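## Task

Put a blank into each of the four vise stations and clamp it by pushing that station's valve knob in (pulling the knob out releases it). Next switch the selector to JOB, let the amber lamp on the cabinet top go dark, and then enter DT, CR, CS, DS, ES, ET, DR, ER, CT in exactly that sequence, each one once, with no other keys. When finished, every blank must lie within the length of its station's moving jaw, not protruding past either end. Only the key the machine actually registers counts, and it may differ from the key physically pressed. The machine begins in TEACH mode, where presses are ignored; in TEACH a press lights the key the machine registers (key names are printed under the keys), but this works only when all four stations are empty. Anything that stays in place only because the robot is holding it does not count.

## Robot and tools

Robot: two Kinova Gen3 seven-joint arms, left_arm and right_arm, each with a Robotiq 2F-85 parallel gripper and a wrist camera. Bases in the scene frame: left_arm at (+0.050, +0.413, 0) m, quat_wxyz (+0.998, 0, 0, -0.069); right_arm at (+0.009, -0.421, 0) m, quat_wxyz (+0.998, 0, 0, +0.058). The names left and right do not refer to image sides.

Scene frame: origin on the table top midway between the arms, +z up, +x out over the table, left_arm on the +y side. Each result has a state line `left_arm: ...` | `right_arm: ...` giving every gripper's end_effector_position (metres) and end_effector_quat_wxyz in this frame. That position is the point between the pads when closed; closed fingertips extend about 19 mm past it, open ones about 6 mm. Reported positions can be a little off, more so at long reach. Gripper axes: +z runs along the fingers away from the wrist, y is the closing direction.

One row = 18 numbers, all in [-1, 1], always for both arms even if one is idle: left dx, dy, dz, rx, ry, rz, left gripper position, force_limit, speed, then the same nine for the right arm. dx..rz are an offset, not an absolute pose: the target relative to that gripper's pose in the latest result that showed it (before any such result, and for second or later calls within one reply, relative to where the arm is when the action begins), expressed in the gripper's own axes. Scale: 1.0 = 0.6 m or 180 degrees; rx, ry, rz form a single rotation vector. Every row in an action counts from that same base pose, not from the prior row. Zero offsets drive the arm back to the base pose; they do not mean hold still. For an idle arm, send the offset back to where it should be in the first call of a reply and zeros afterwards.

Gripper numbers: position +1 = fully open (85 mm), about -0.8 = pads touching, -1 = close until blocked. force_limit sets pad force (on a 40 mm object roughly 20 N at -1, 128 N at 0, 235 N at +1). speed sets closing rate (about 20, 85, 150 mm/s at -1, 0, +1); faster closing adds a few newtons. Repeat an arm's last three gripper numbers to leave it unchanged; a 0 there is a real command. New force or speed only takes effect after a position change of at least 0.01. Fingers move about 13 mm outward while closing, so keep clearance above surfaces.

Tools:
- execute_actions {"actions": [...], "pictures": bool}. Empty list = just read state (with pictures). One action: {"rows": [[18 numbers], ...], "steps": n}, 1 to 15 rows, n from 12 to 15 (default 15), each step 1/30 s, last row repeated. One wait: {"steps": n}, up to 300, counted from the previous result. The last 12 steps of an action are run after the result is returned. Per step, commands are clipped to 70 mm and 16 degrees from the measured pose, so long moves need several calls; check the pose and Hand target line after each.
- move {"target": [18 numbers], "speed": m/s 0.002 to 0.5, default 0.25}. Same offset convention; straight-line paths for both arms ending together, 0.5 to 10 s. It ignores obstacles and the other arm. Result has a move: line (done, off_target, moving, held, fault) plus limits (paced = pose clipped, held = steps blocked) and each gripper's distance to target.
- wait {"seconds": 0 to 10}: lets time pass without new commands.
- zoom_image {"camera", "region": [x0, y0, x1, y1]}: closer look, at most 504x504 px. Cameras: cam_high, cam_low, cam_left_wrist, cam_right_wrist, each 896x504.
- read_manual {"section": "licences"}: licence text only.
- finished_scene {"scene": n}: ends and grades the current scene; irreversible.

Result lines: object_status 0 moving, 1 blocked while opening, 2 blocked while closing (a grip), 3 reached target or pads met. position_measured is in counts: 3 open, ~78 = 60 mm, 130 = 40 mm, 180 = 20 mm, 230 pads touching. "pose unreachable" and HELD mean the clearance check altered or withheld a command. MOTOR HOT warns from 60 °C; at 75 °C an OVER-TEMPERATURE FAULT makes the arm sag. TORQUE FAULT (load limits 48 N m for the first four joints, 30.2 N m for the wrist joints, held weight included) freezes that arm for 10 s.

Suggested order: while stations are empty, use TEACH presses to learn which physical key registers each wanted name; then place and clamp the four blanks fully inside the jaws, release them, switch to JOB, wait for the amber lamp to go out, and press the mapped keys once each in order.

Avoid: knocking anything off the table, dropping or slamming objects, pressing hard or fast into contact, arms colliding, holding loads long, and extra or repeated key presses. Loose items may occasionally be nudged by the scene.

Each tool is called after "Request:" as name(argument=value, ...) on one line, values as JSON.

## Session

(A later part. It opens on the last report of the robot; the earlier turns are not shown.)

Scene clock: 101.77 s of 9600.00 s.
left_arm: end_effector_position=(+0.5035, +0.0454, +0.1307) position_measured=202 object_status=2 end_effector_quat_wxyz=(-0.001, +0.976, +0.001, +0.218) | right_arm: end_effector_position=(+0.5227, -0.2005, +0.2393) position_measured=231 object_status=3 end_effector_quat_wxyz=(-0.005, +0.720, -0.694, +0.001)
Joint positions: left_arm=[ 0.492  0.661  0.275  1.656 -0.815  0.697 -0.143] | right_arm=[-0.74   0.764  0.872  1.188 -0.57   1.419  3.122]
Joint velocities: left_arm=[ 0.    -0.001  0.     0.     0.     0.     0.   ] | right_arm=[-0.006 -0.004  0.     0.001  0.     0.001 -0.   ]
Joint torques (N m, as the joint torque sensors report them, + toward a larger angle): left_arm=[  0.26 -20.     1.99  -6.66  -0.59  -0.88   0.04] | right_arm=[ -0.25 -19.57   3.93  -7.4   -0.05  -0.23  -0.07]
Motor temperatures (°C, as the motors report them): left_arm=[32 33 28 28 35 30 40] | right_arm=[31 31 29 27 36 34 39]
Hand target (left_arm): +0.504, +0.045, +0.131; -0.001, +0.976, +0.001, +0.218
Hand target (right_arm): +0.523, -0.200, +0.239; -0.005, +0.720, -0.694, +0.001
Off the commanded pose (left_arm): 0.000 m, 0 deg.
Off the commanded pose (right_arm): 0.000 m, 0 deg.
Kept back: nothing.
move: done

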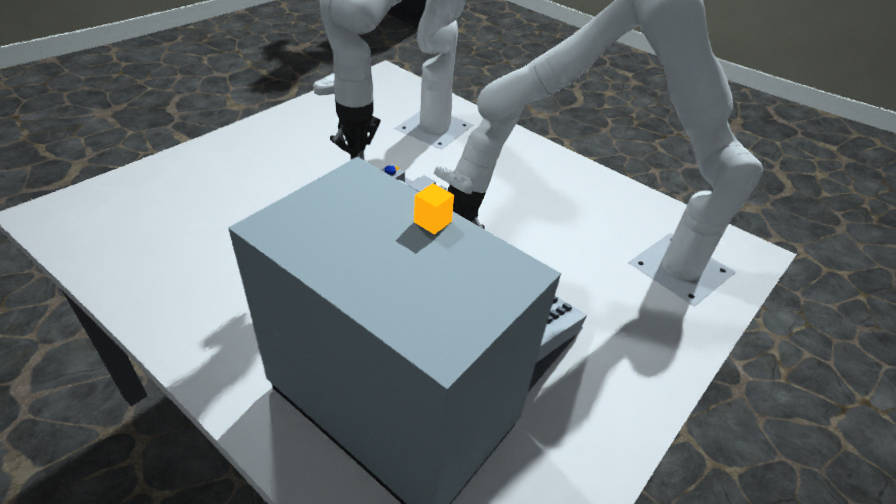

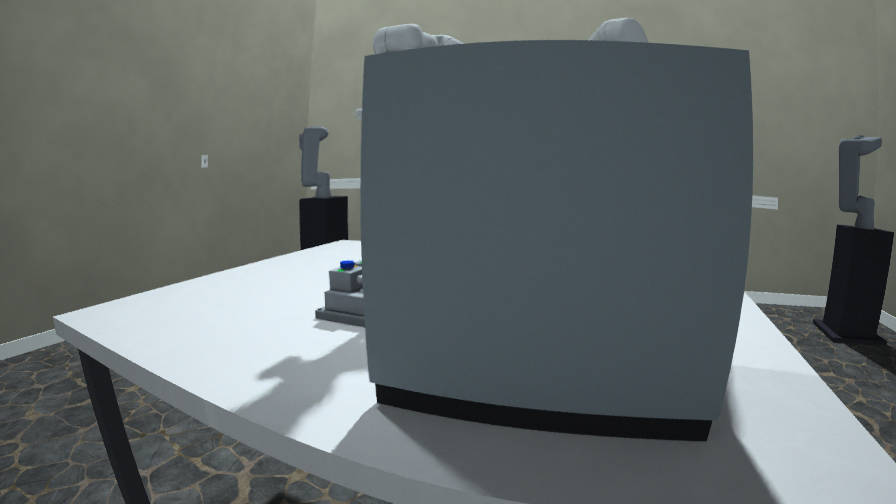

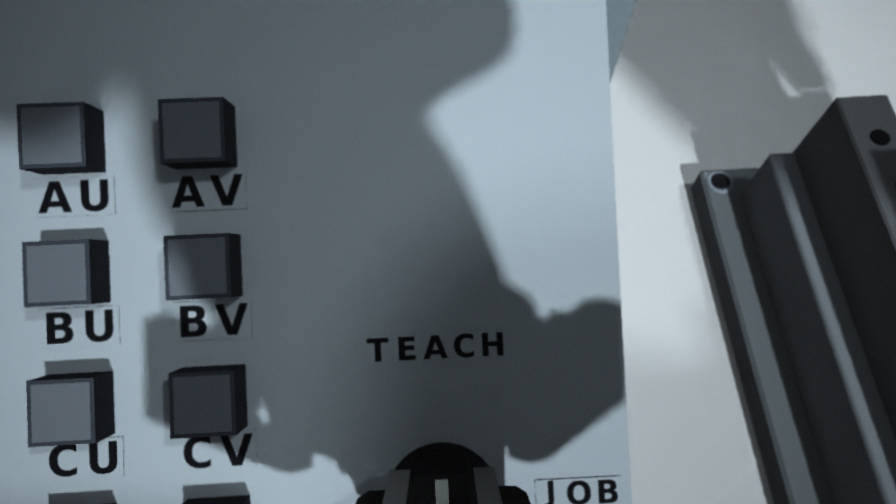

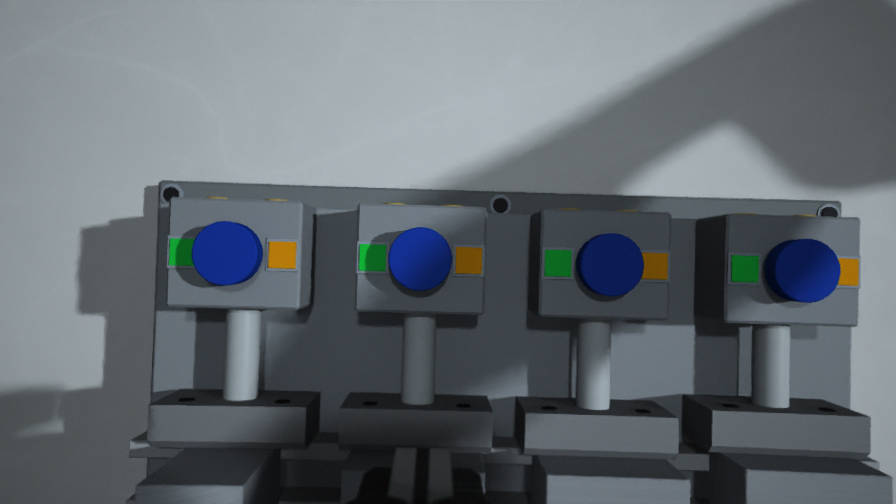

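All green. Rotate the selector.

Request:
move(target=[0,0,0,0,0,0.5,-1,-0.7,-0.3, 0.1,0.1,0,0,0,0,-1,-0.3,0.2], speed=0.4)

Request:
move(target=[0,0,0,0,0,0,-0.3,-0.7,0.3, 0,0,0,0,0,0,-1,-0.3,0.2])

Request:
move(target=[0,0,-0.05,0,0,0,-0.3,-0.7,0.3, 0,0,0,0,0,0,-1,-0.3,0.2], speed=0.12)

Scene clock: 104.63 s of 9600.00 s.
left_arm: end_effector_position=(+0.5022, +0.0438, +0.1301) position_measured=202 object_status=2 end_effector_quat_wxyz=(-0.154, +0.691, -0.690, +0.153) | right_arm: end_effector_position=(+0.4653, -0.2629, +0.2386) position_measured=231 object_status=3 end_effector_quat_wxyz=(-0.005, +0.720, -0.694, +0.001)
Joint positions: left_arm=[ 0.296  0.724  0.606  1.665 -1.064  0.843 -1.539] | right_arm=[-0.813  0.6    0.926  1.499 -0.496  1.28   3.229]
Joint velocities: left_arm=[-0.003  0.001  0.003 -0.004  0.006  0.003 -0.012] | right_arm=[-0.    -0.002  0.     0.001  0.001 -0.     0.001]
Joint torques (N m, as the joint torque sensors report them, + toward a larger angle): left_arm=[ -1.33 -20.95   2.66  -5.91  -1.13   0.41  -0.13] | right_arm=[ -0.31 -15.41   3.54  -7.69  -0.03  -0.13   0.04]
Motor temperatures (°C, as the motors report them): left_arm=[32 33 28 28 35 30 40] | right_arm=[31 31 29 27 36 34 39]
Hand target (left_arm): +0.504, +0.045, +0.131; -0.155, +0.691, -0.689, +0.153
Hand target (right_arm): +0.465, -0.263, +0.239; -0.005, +0.720, -0.694, +0.001
Off the commanded pose (left_arm): 0.002 m, 0 deg.
Off the commanded pose (right_arm): 0.000 m, 0 deg.
Kept back: nothing.
move: done

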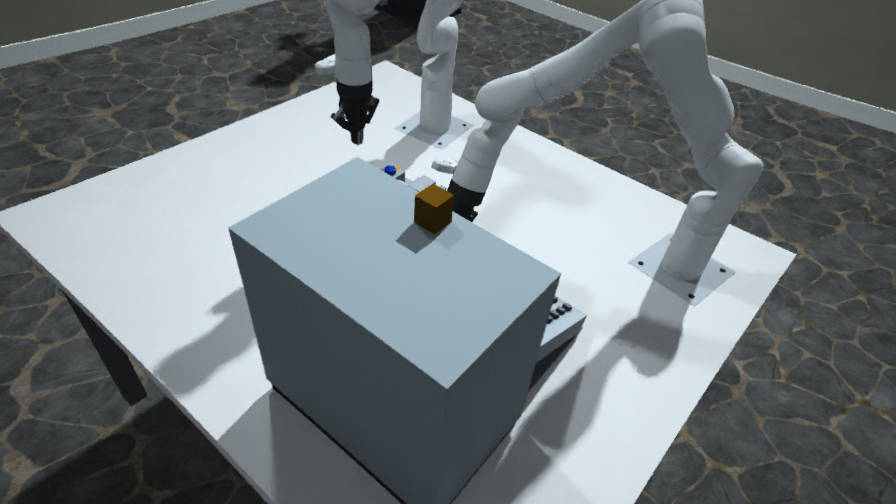

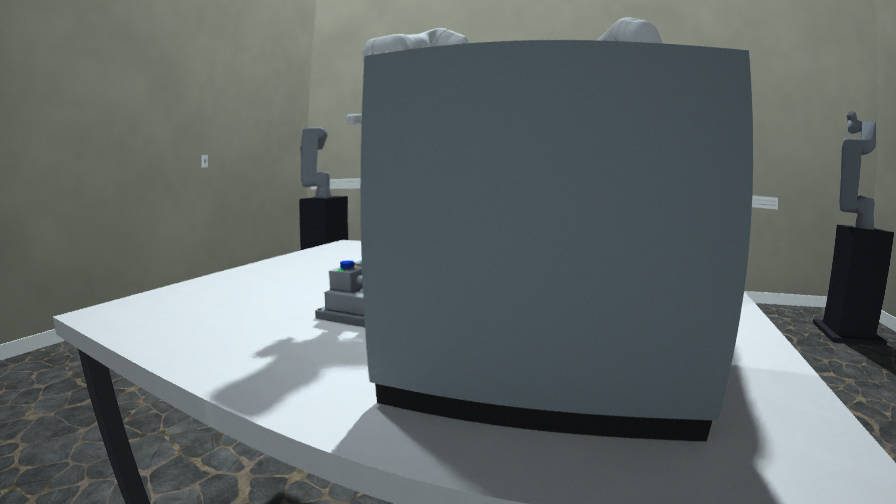

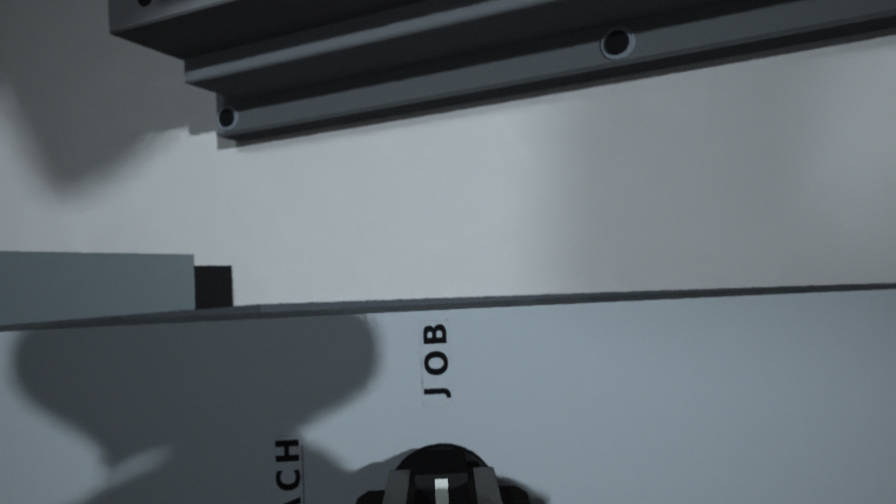

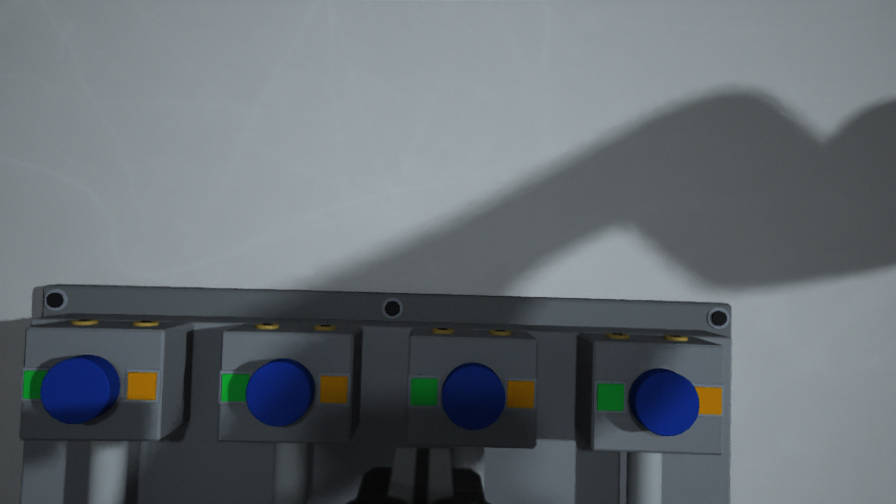

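Scene clock: 105.13 s of 9600.00 s.
left_arm: end_effector_position=(+0.5022, +0.0438, +0.1301) position_measured=167 object_status=0 end_effector_quat_wxyz=(-0.154, +0.691, -0.690, +0.153) | right_arm: end_effector_position=(+0.4653, -0.2629, +0.2386) position_measured=231 object_status=3 end_effector_quat_wxyz=(-0.005, +0.720, -0.694, +0.001)
Joint positions: left_arm=[ 0.296  0.724  0.606  1.665 -1.063  0.843 -1.539] | right_arm=[-0.813  0.6    0.926  1.499 -0.496  1.28   3.229]
Joint velocities: left_arm=[-0.001  0.    -0.    -0.    -0.001  0.001  0.   ] | right_arm=[-0.    -0.    -0.     0.001  0.001 -0.    -0.   ]
Joint torques (N m, as the joint torque sensors report them, + toward a larger angle): left_arm=[  0.05 -19.93   3.97  -6.13  -0.44  -0.23   0.29] | right_arm=[ -0.29 -15.96   3.37  -7.3    0.01  -0.23   0.08]
Motor temperatures (°C, as the motors report them): left_arm=[32 33 28 28 35 30 40] | right_arm=[31 31 29 27 36 34 39]
Hand target (left_arm): +0.502, +0.044, +0.130; -0.154, +0.691, -0.690, +0.153
Hand target (right_arm): +0.465, -0.263, +0.239; -0.005, +0.720, -0.694, +0.001
Off the commanded pose (left_arm): 0.000 m, 0 deg.
Off the commanded pose (right_arm): 0.000 m, 0 deg.
Kept back: nothing.
move: done

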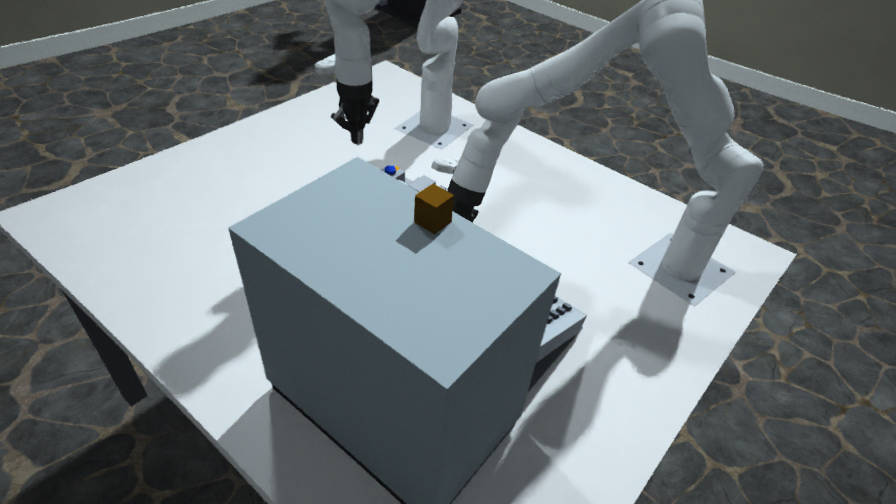

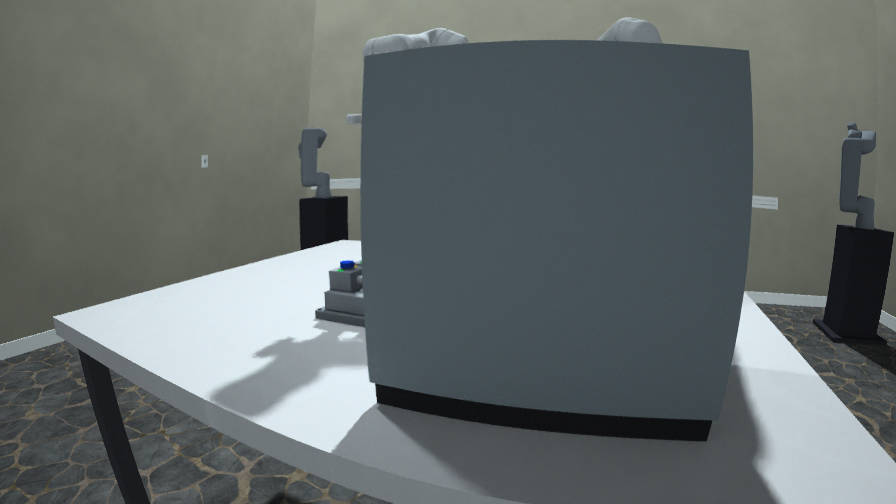

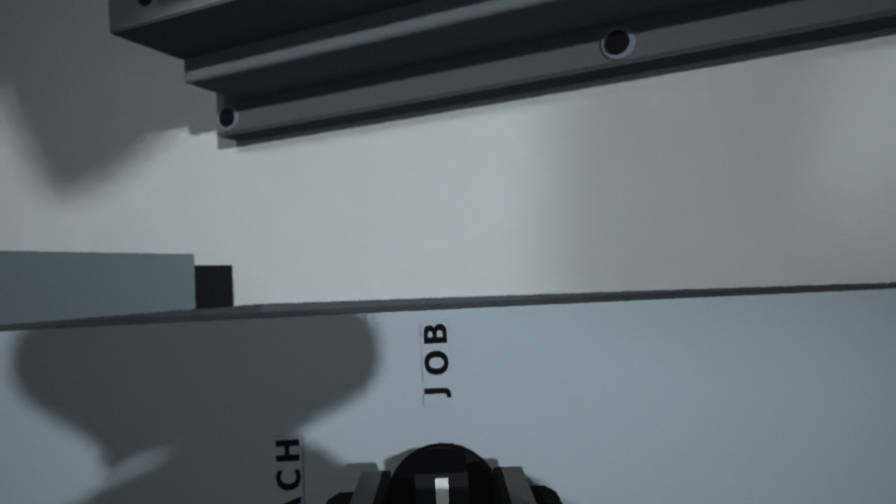

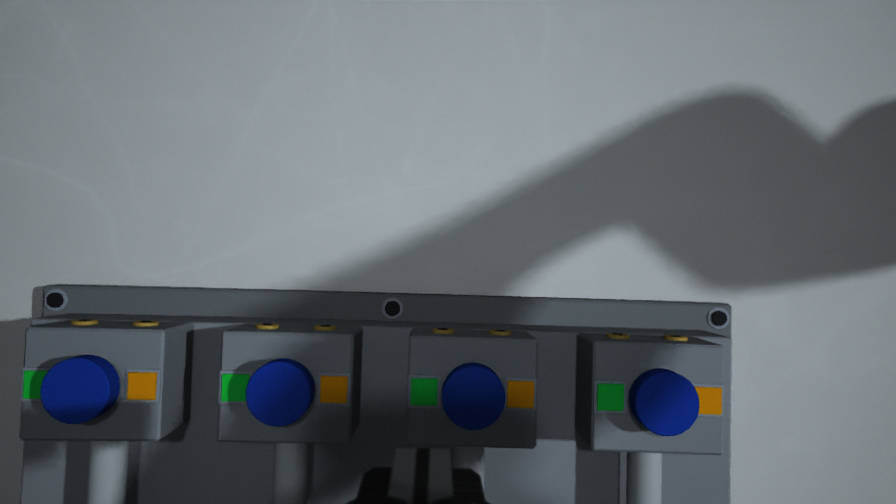

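Scene clock: 105.93 s of 9600.00 s.
left_arm: end_effector_position=(+0.4895, +0.0439, +0.1570) position_measured=167 object_status=3 end_effector_quat_wxyz=(-0.154, +0.691, -0.690, +0.153) | right_arm: end_effector_position=(+0.4653, -0.2629, +0.2386) position_measured=231 object_status=3 end_effector_quat_wxyz=(-0.005, +0.720, -0.694, +0.001)
Joint positions: left_arm=[ 0.289  0.672  0.64   1.667 -1.013  0.888 -1.571] | right_arm=[-0.813  0.6    0.926  1.499 -0.496  1.28   3.229]
Joint velocities: left_arm=[-0.    -0.004  0.001 -0.     0.002  0.003 -0.002] | right_arm=[ 0.001 -0.    -0.    -0.     0.     0.    -0.001]
Joint torques (N m, as the joint torque sensors report them, + toward a larger angle): left_arm=[  0.01 -18.77   3.77  -6.21  -0.63  -0.4    0.22] | right_arm=[ -0.24 -15.86   3.53  -7.24   0.07  -0.2   -0.01]
Motor temperatures (°C, as the motors report them): left_arm=[32 33 28 28 35 30 40] | right_arm=[31 31 29 27 36 34 39]
Hand target (left_arm): +0.490, +0.044, +0.157; -0.154, +0.691, -0.690, +0.153
Hand target (right_arm): +0.465, -0.263, +0.239; -0.005, +0.720, -0.694, +0.001
Off the commanded pose (left_arm): 0.000 m, 0 deg.
Off the commanded pose (right_arm): 0.000 m, 0 deg.
Kept back: nothing.
move: done

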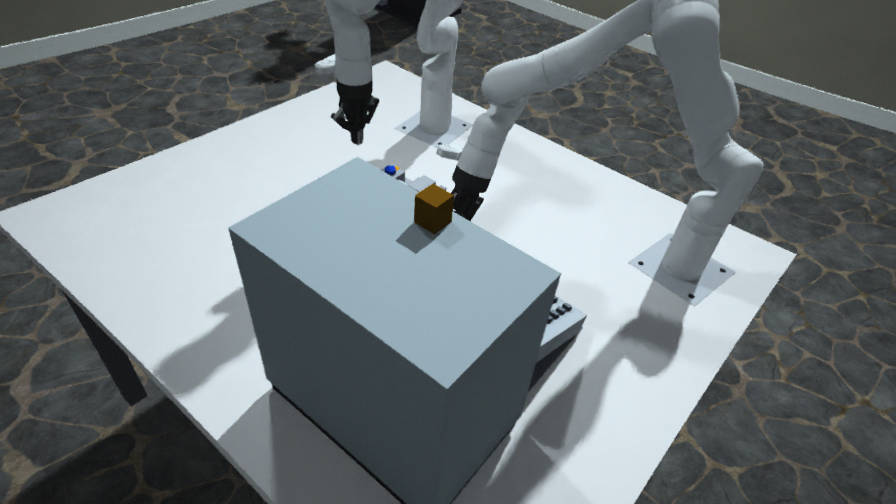

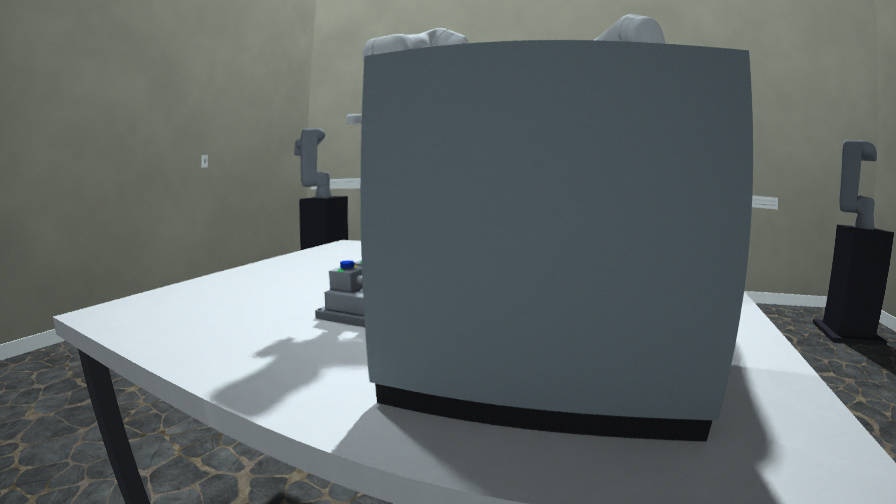

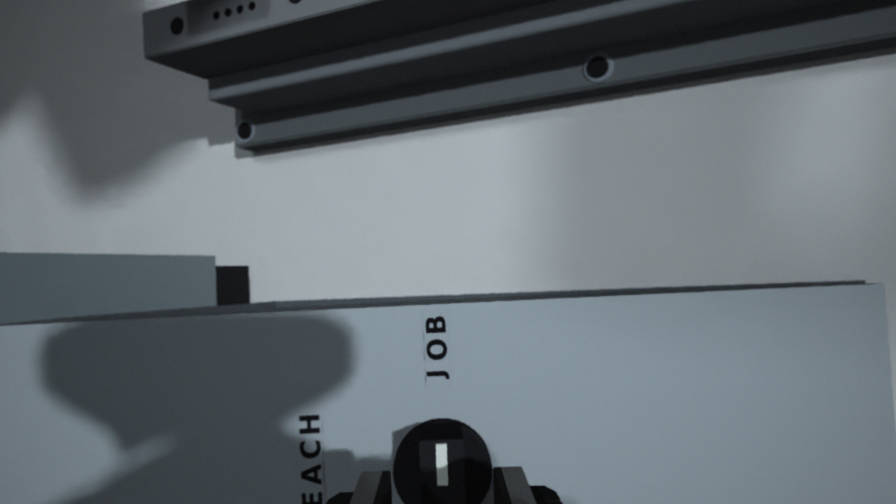

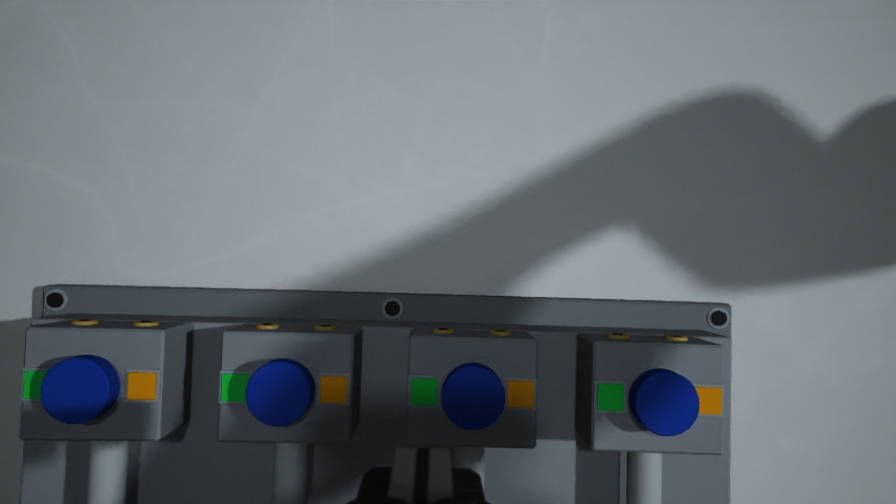

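Request:
move(target=[-0.2107,0.0692,0.0243,0,0,-0.5,-1,-0.5,0.3, 0,0,0,0,0,0,-1,-0.3,0.2], speed=0.45)

Scene clock: 111.27 s of 9600.00 s.
left_arm: end_effector_position=(+0.4575, +0.1707, +0.1253) position_measured=231 object_status=3 end_effector_quat_wxyz=(-0.000, +0.976, +0.002, +0.216) | right_arm: end_effector_position=(+0.4653, -0.2629, +0.2386) position_measured=231 object_status=3 end_effector_quat_wxyz=(-0.005, +0.720, -0.694, +0.001)
Joint positions: left_arm=[ 0.381  0.459  0.181  2.071 -0.943  0.431 -0.066] | right_arm=[-0.813  0.6    0.926  1.499 -0.496  1.28   3.229]
Joint velocities: left_arm=[ 0.019 -0.003 -0.012  0.006 -0.02  -0.008  0.027] | right_arm=[ 0.001 -0.001 -0.     0.    -0.001 -0.    -0.001]
Joint torques (N m, as the joint torque sensors report them, + toward a larger angle): left_arm=[ -0.42 -15.51   0.74  -4.78   0.1   -0.51   0.25] | right_arm=[ -0.2  -16.01   3.53  -7.43   0.03  -0.24  -0.07]
Motor temperatures (°C, as the motors report them): left_arm=[32 33 28 28 35 30 40] | right_arm=[31 31 29 27 36 34 39]
Hand target (left_arm): +0.457, +0.170, +0.125; -0.000, +0.976, +0.001, +0.216
Hand target (right_arm): +0.465, -0.263, +0.239; -0.005, +0.720, -0.694, +0.001
Off the commanded pose (left_arm): 0.001 m, 0 deg.
Off the commanded pose (right_arm): 0.000 m, 0 deg.
Kept back: nothing.
move: done

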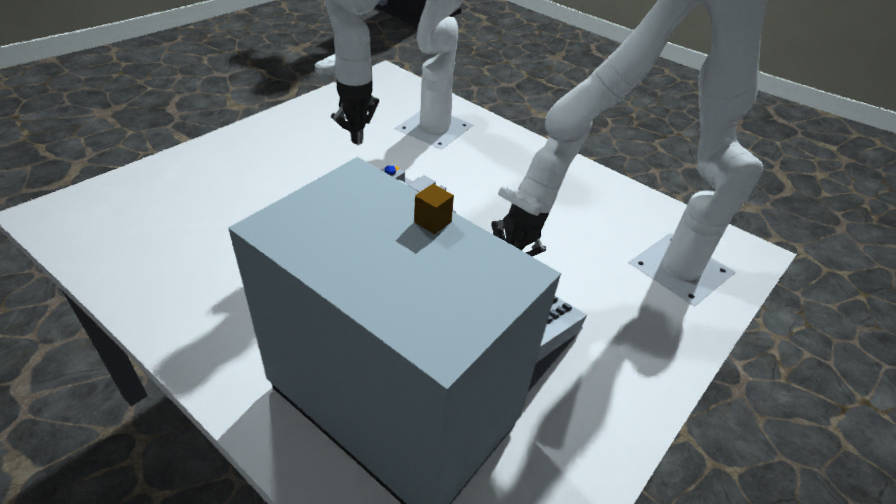

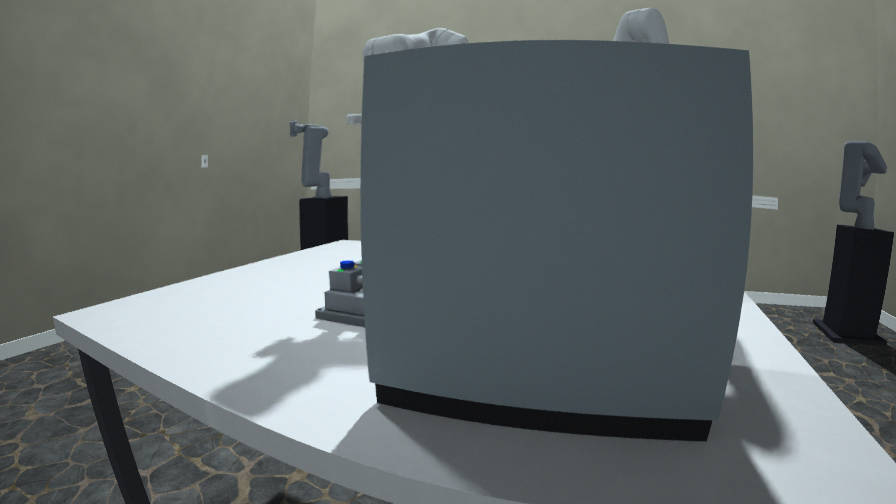

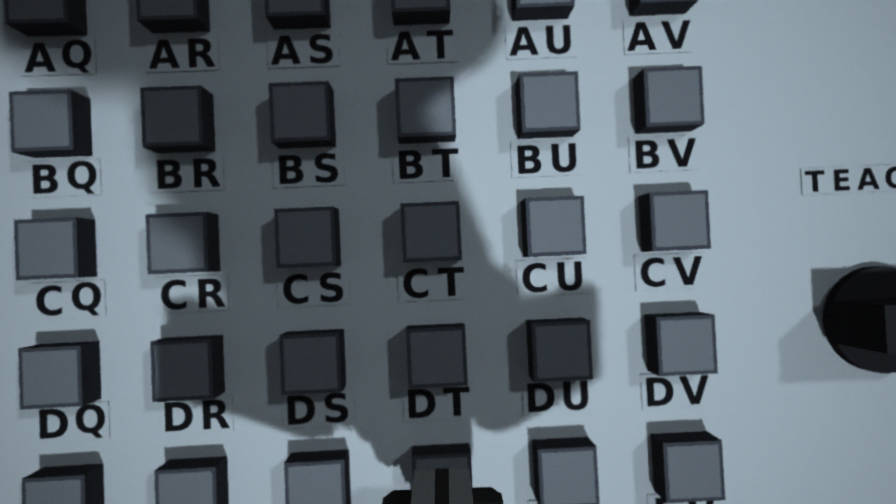

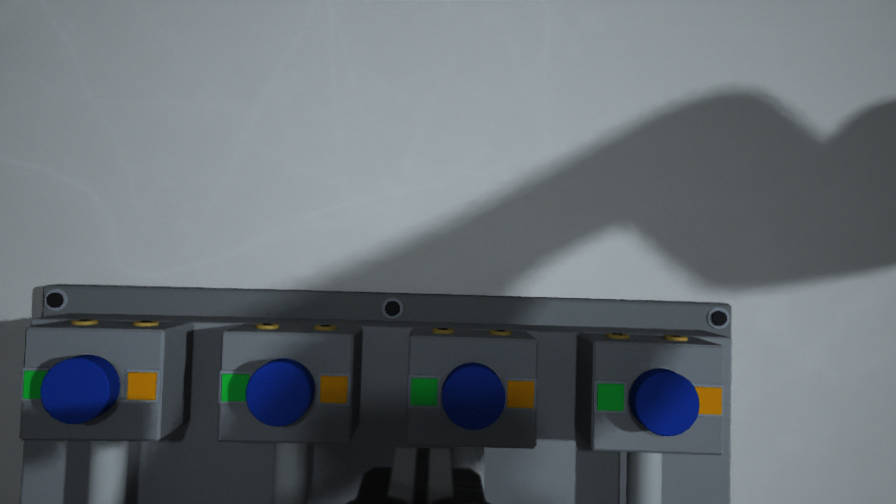

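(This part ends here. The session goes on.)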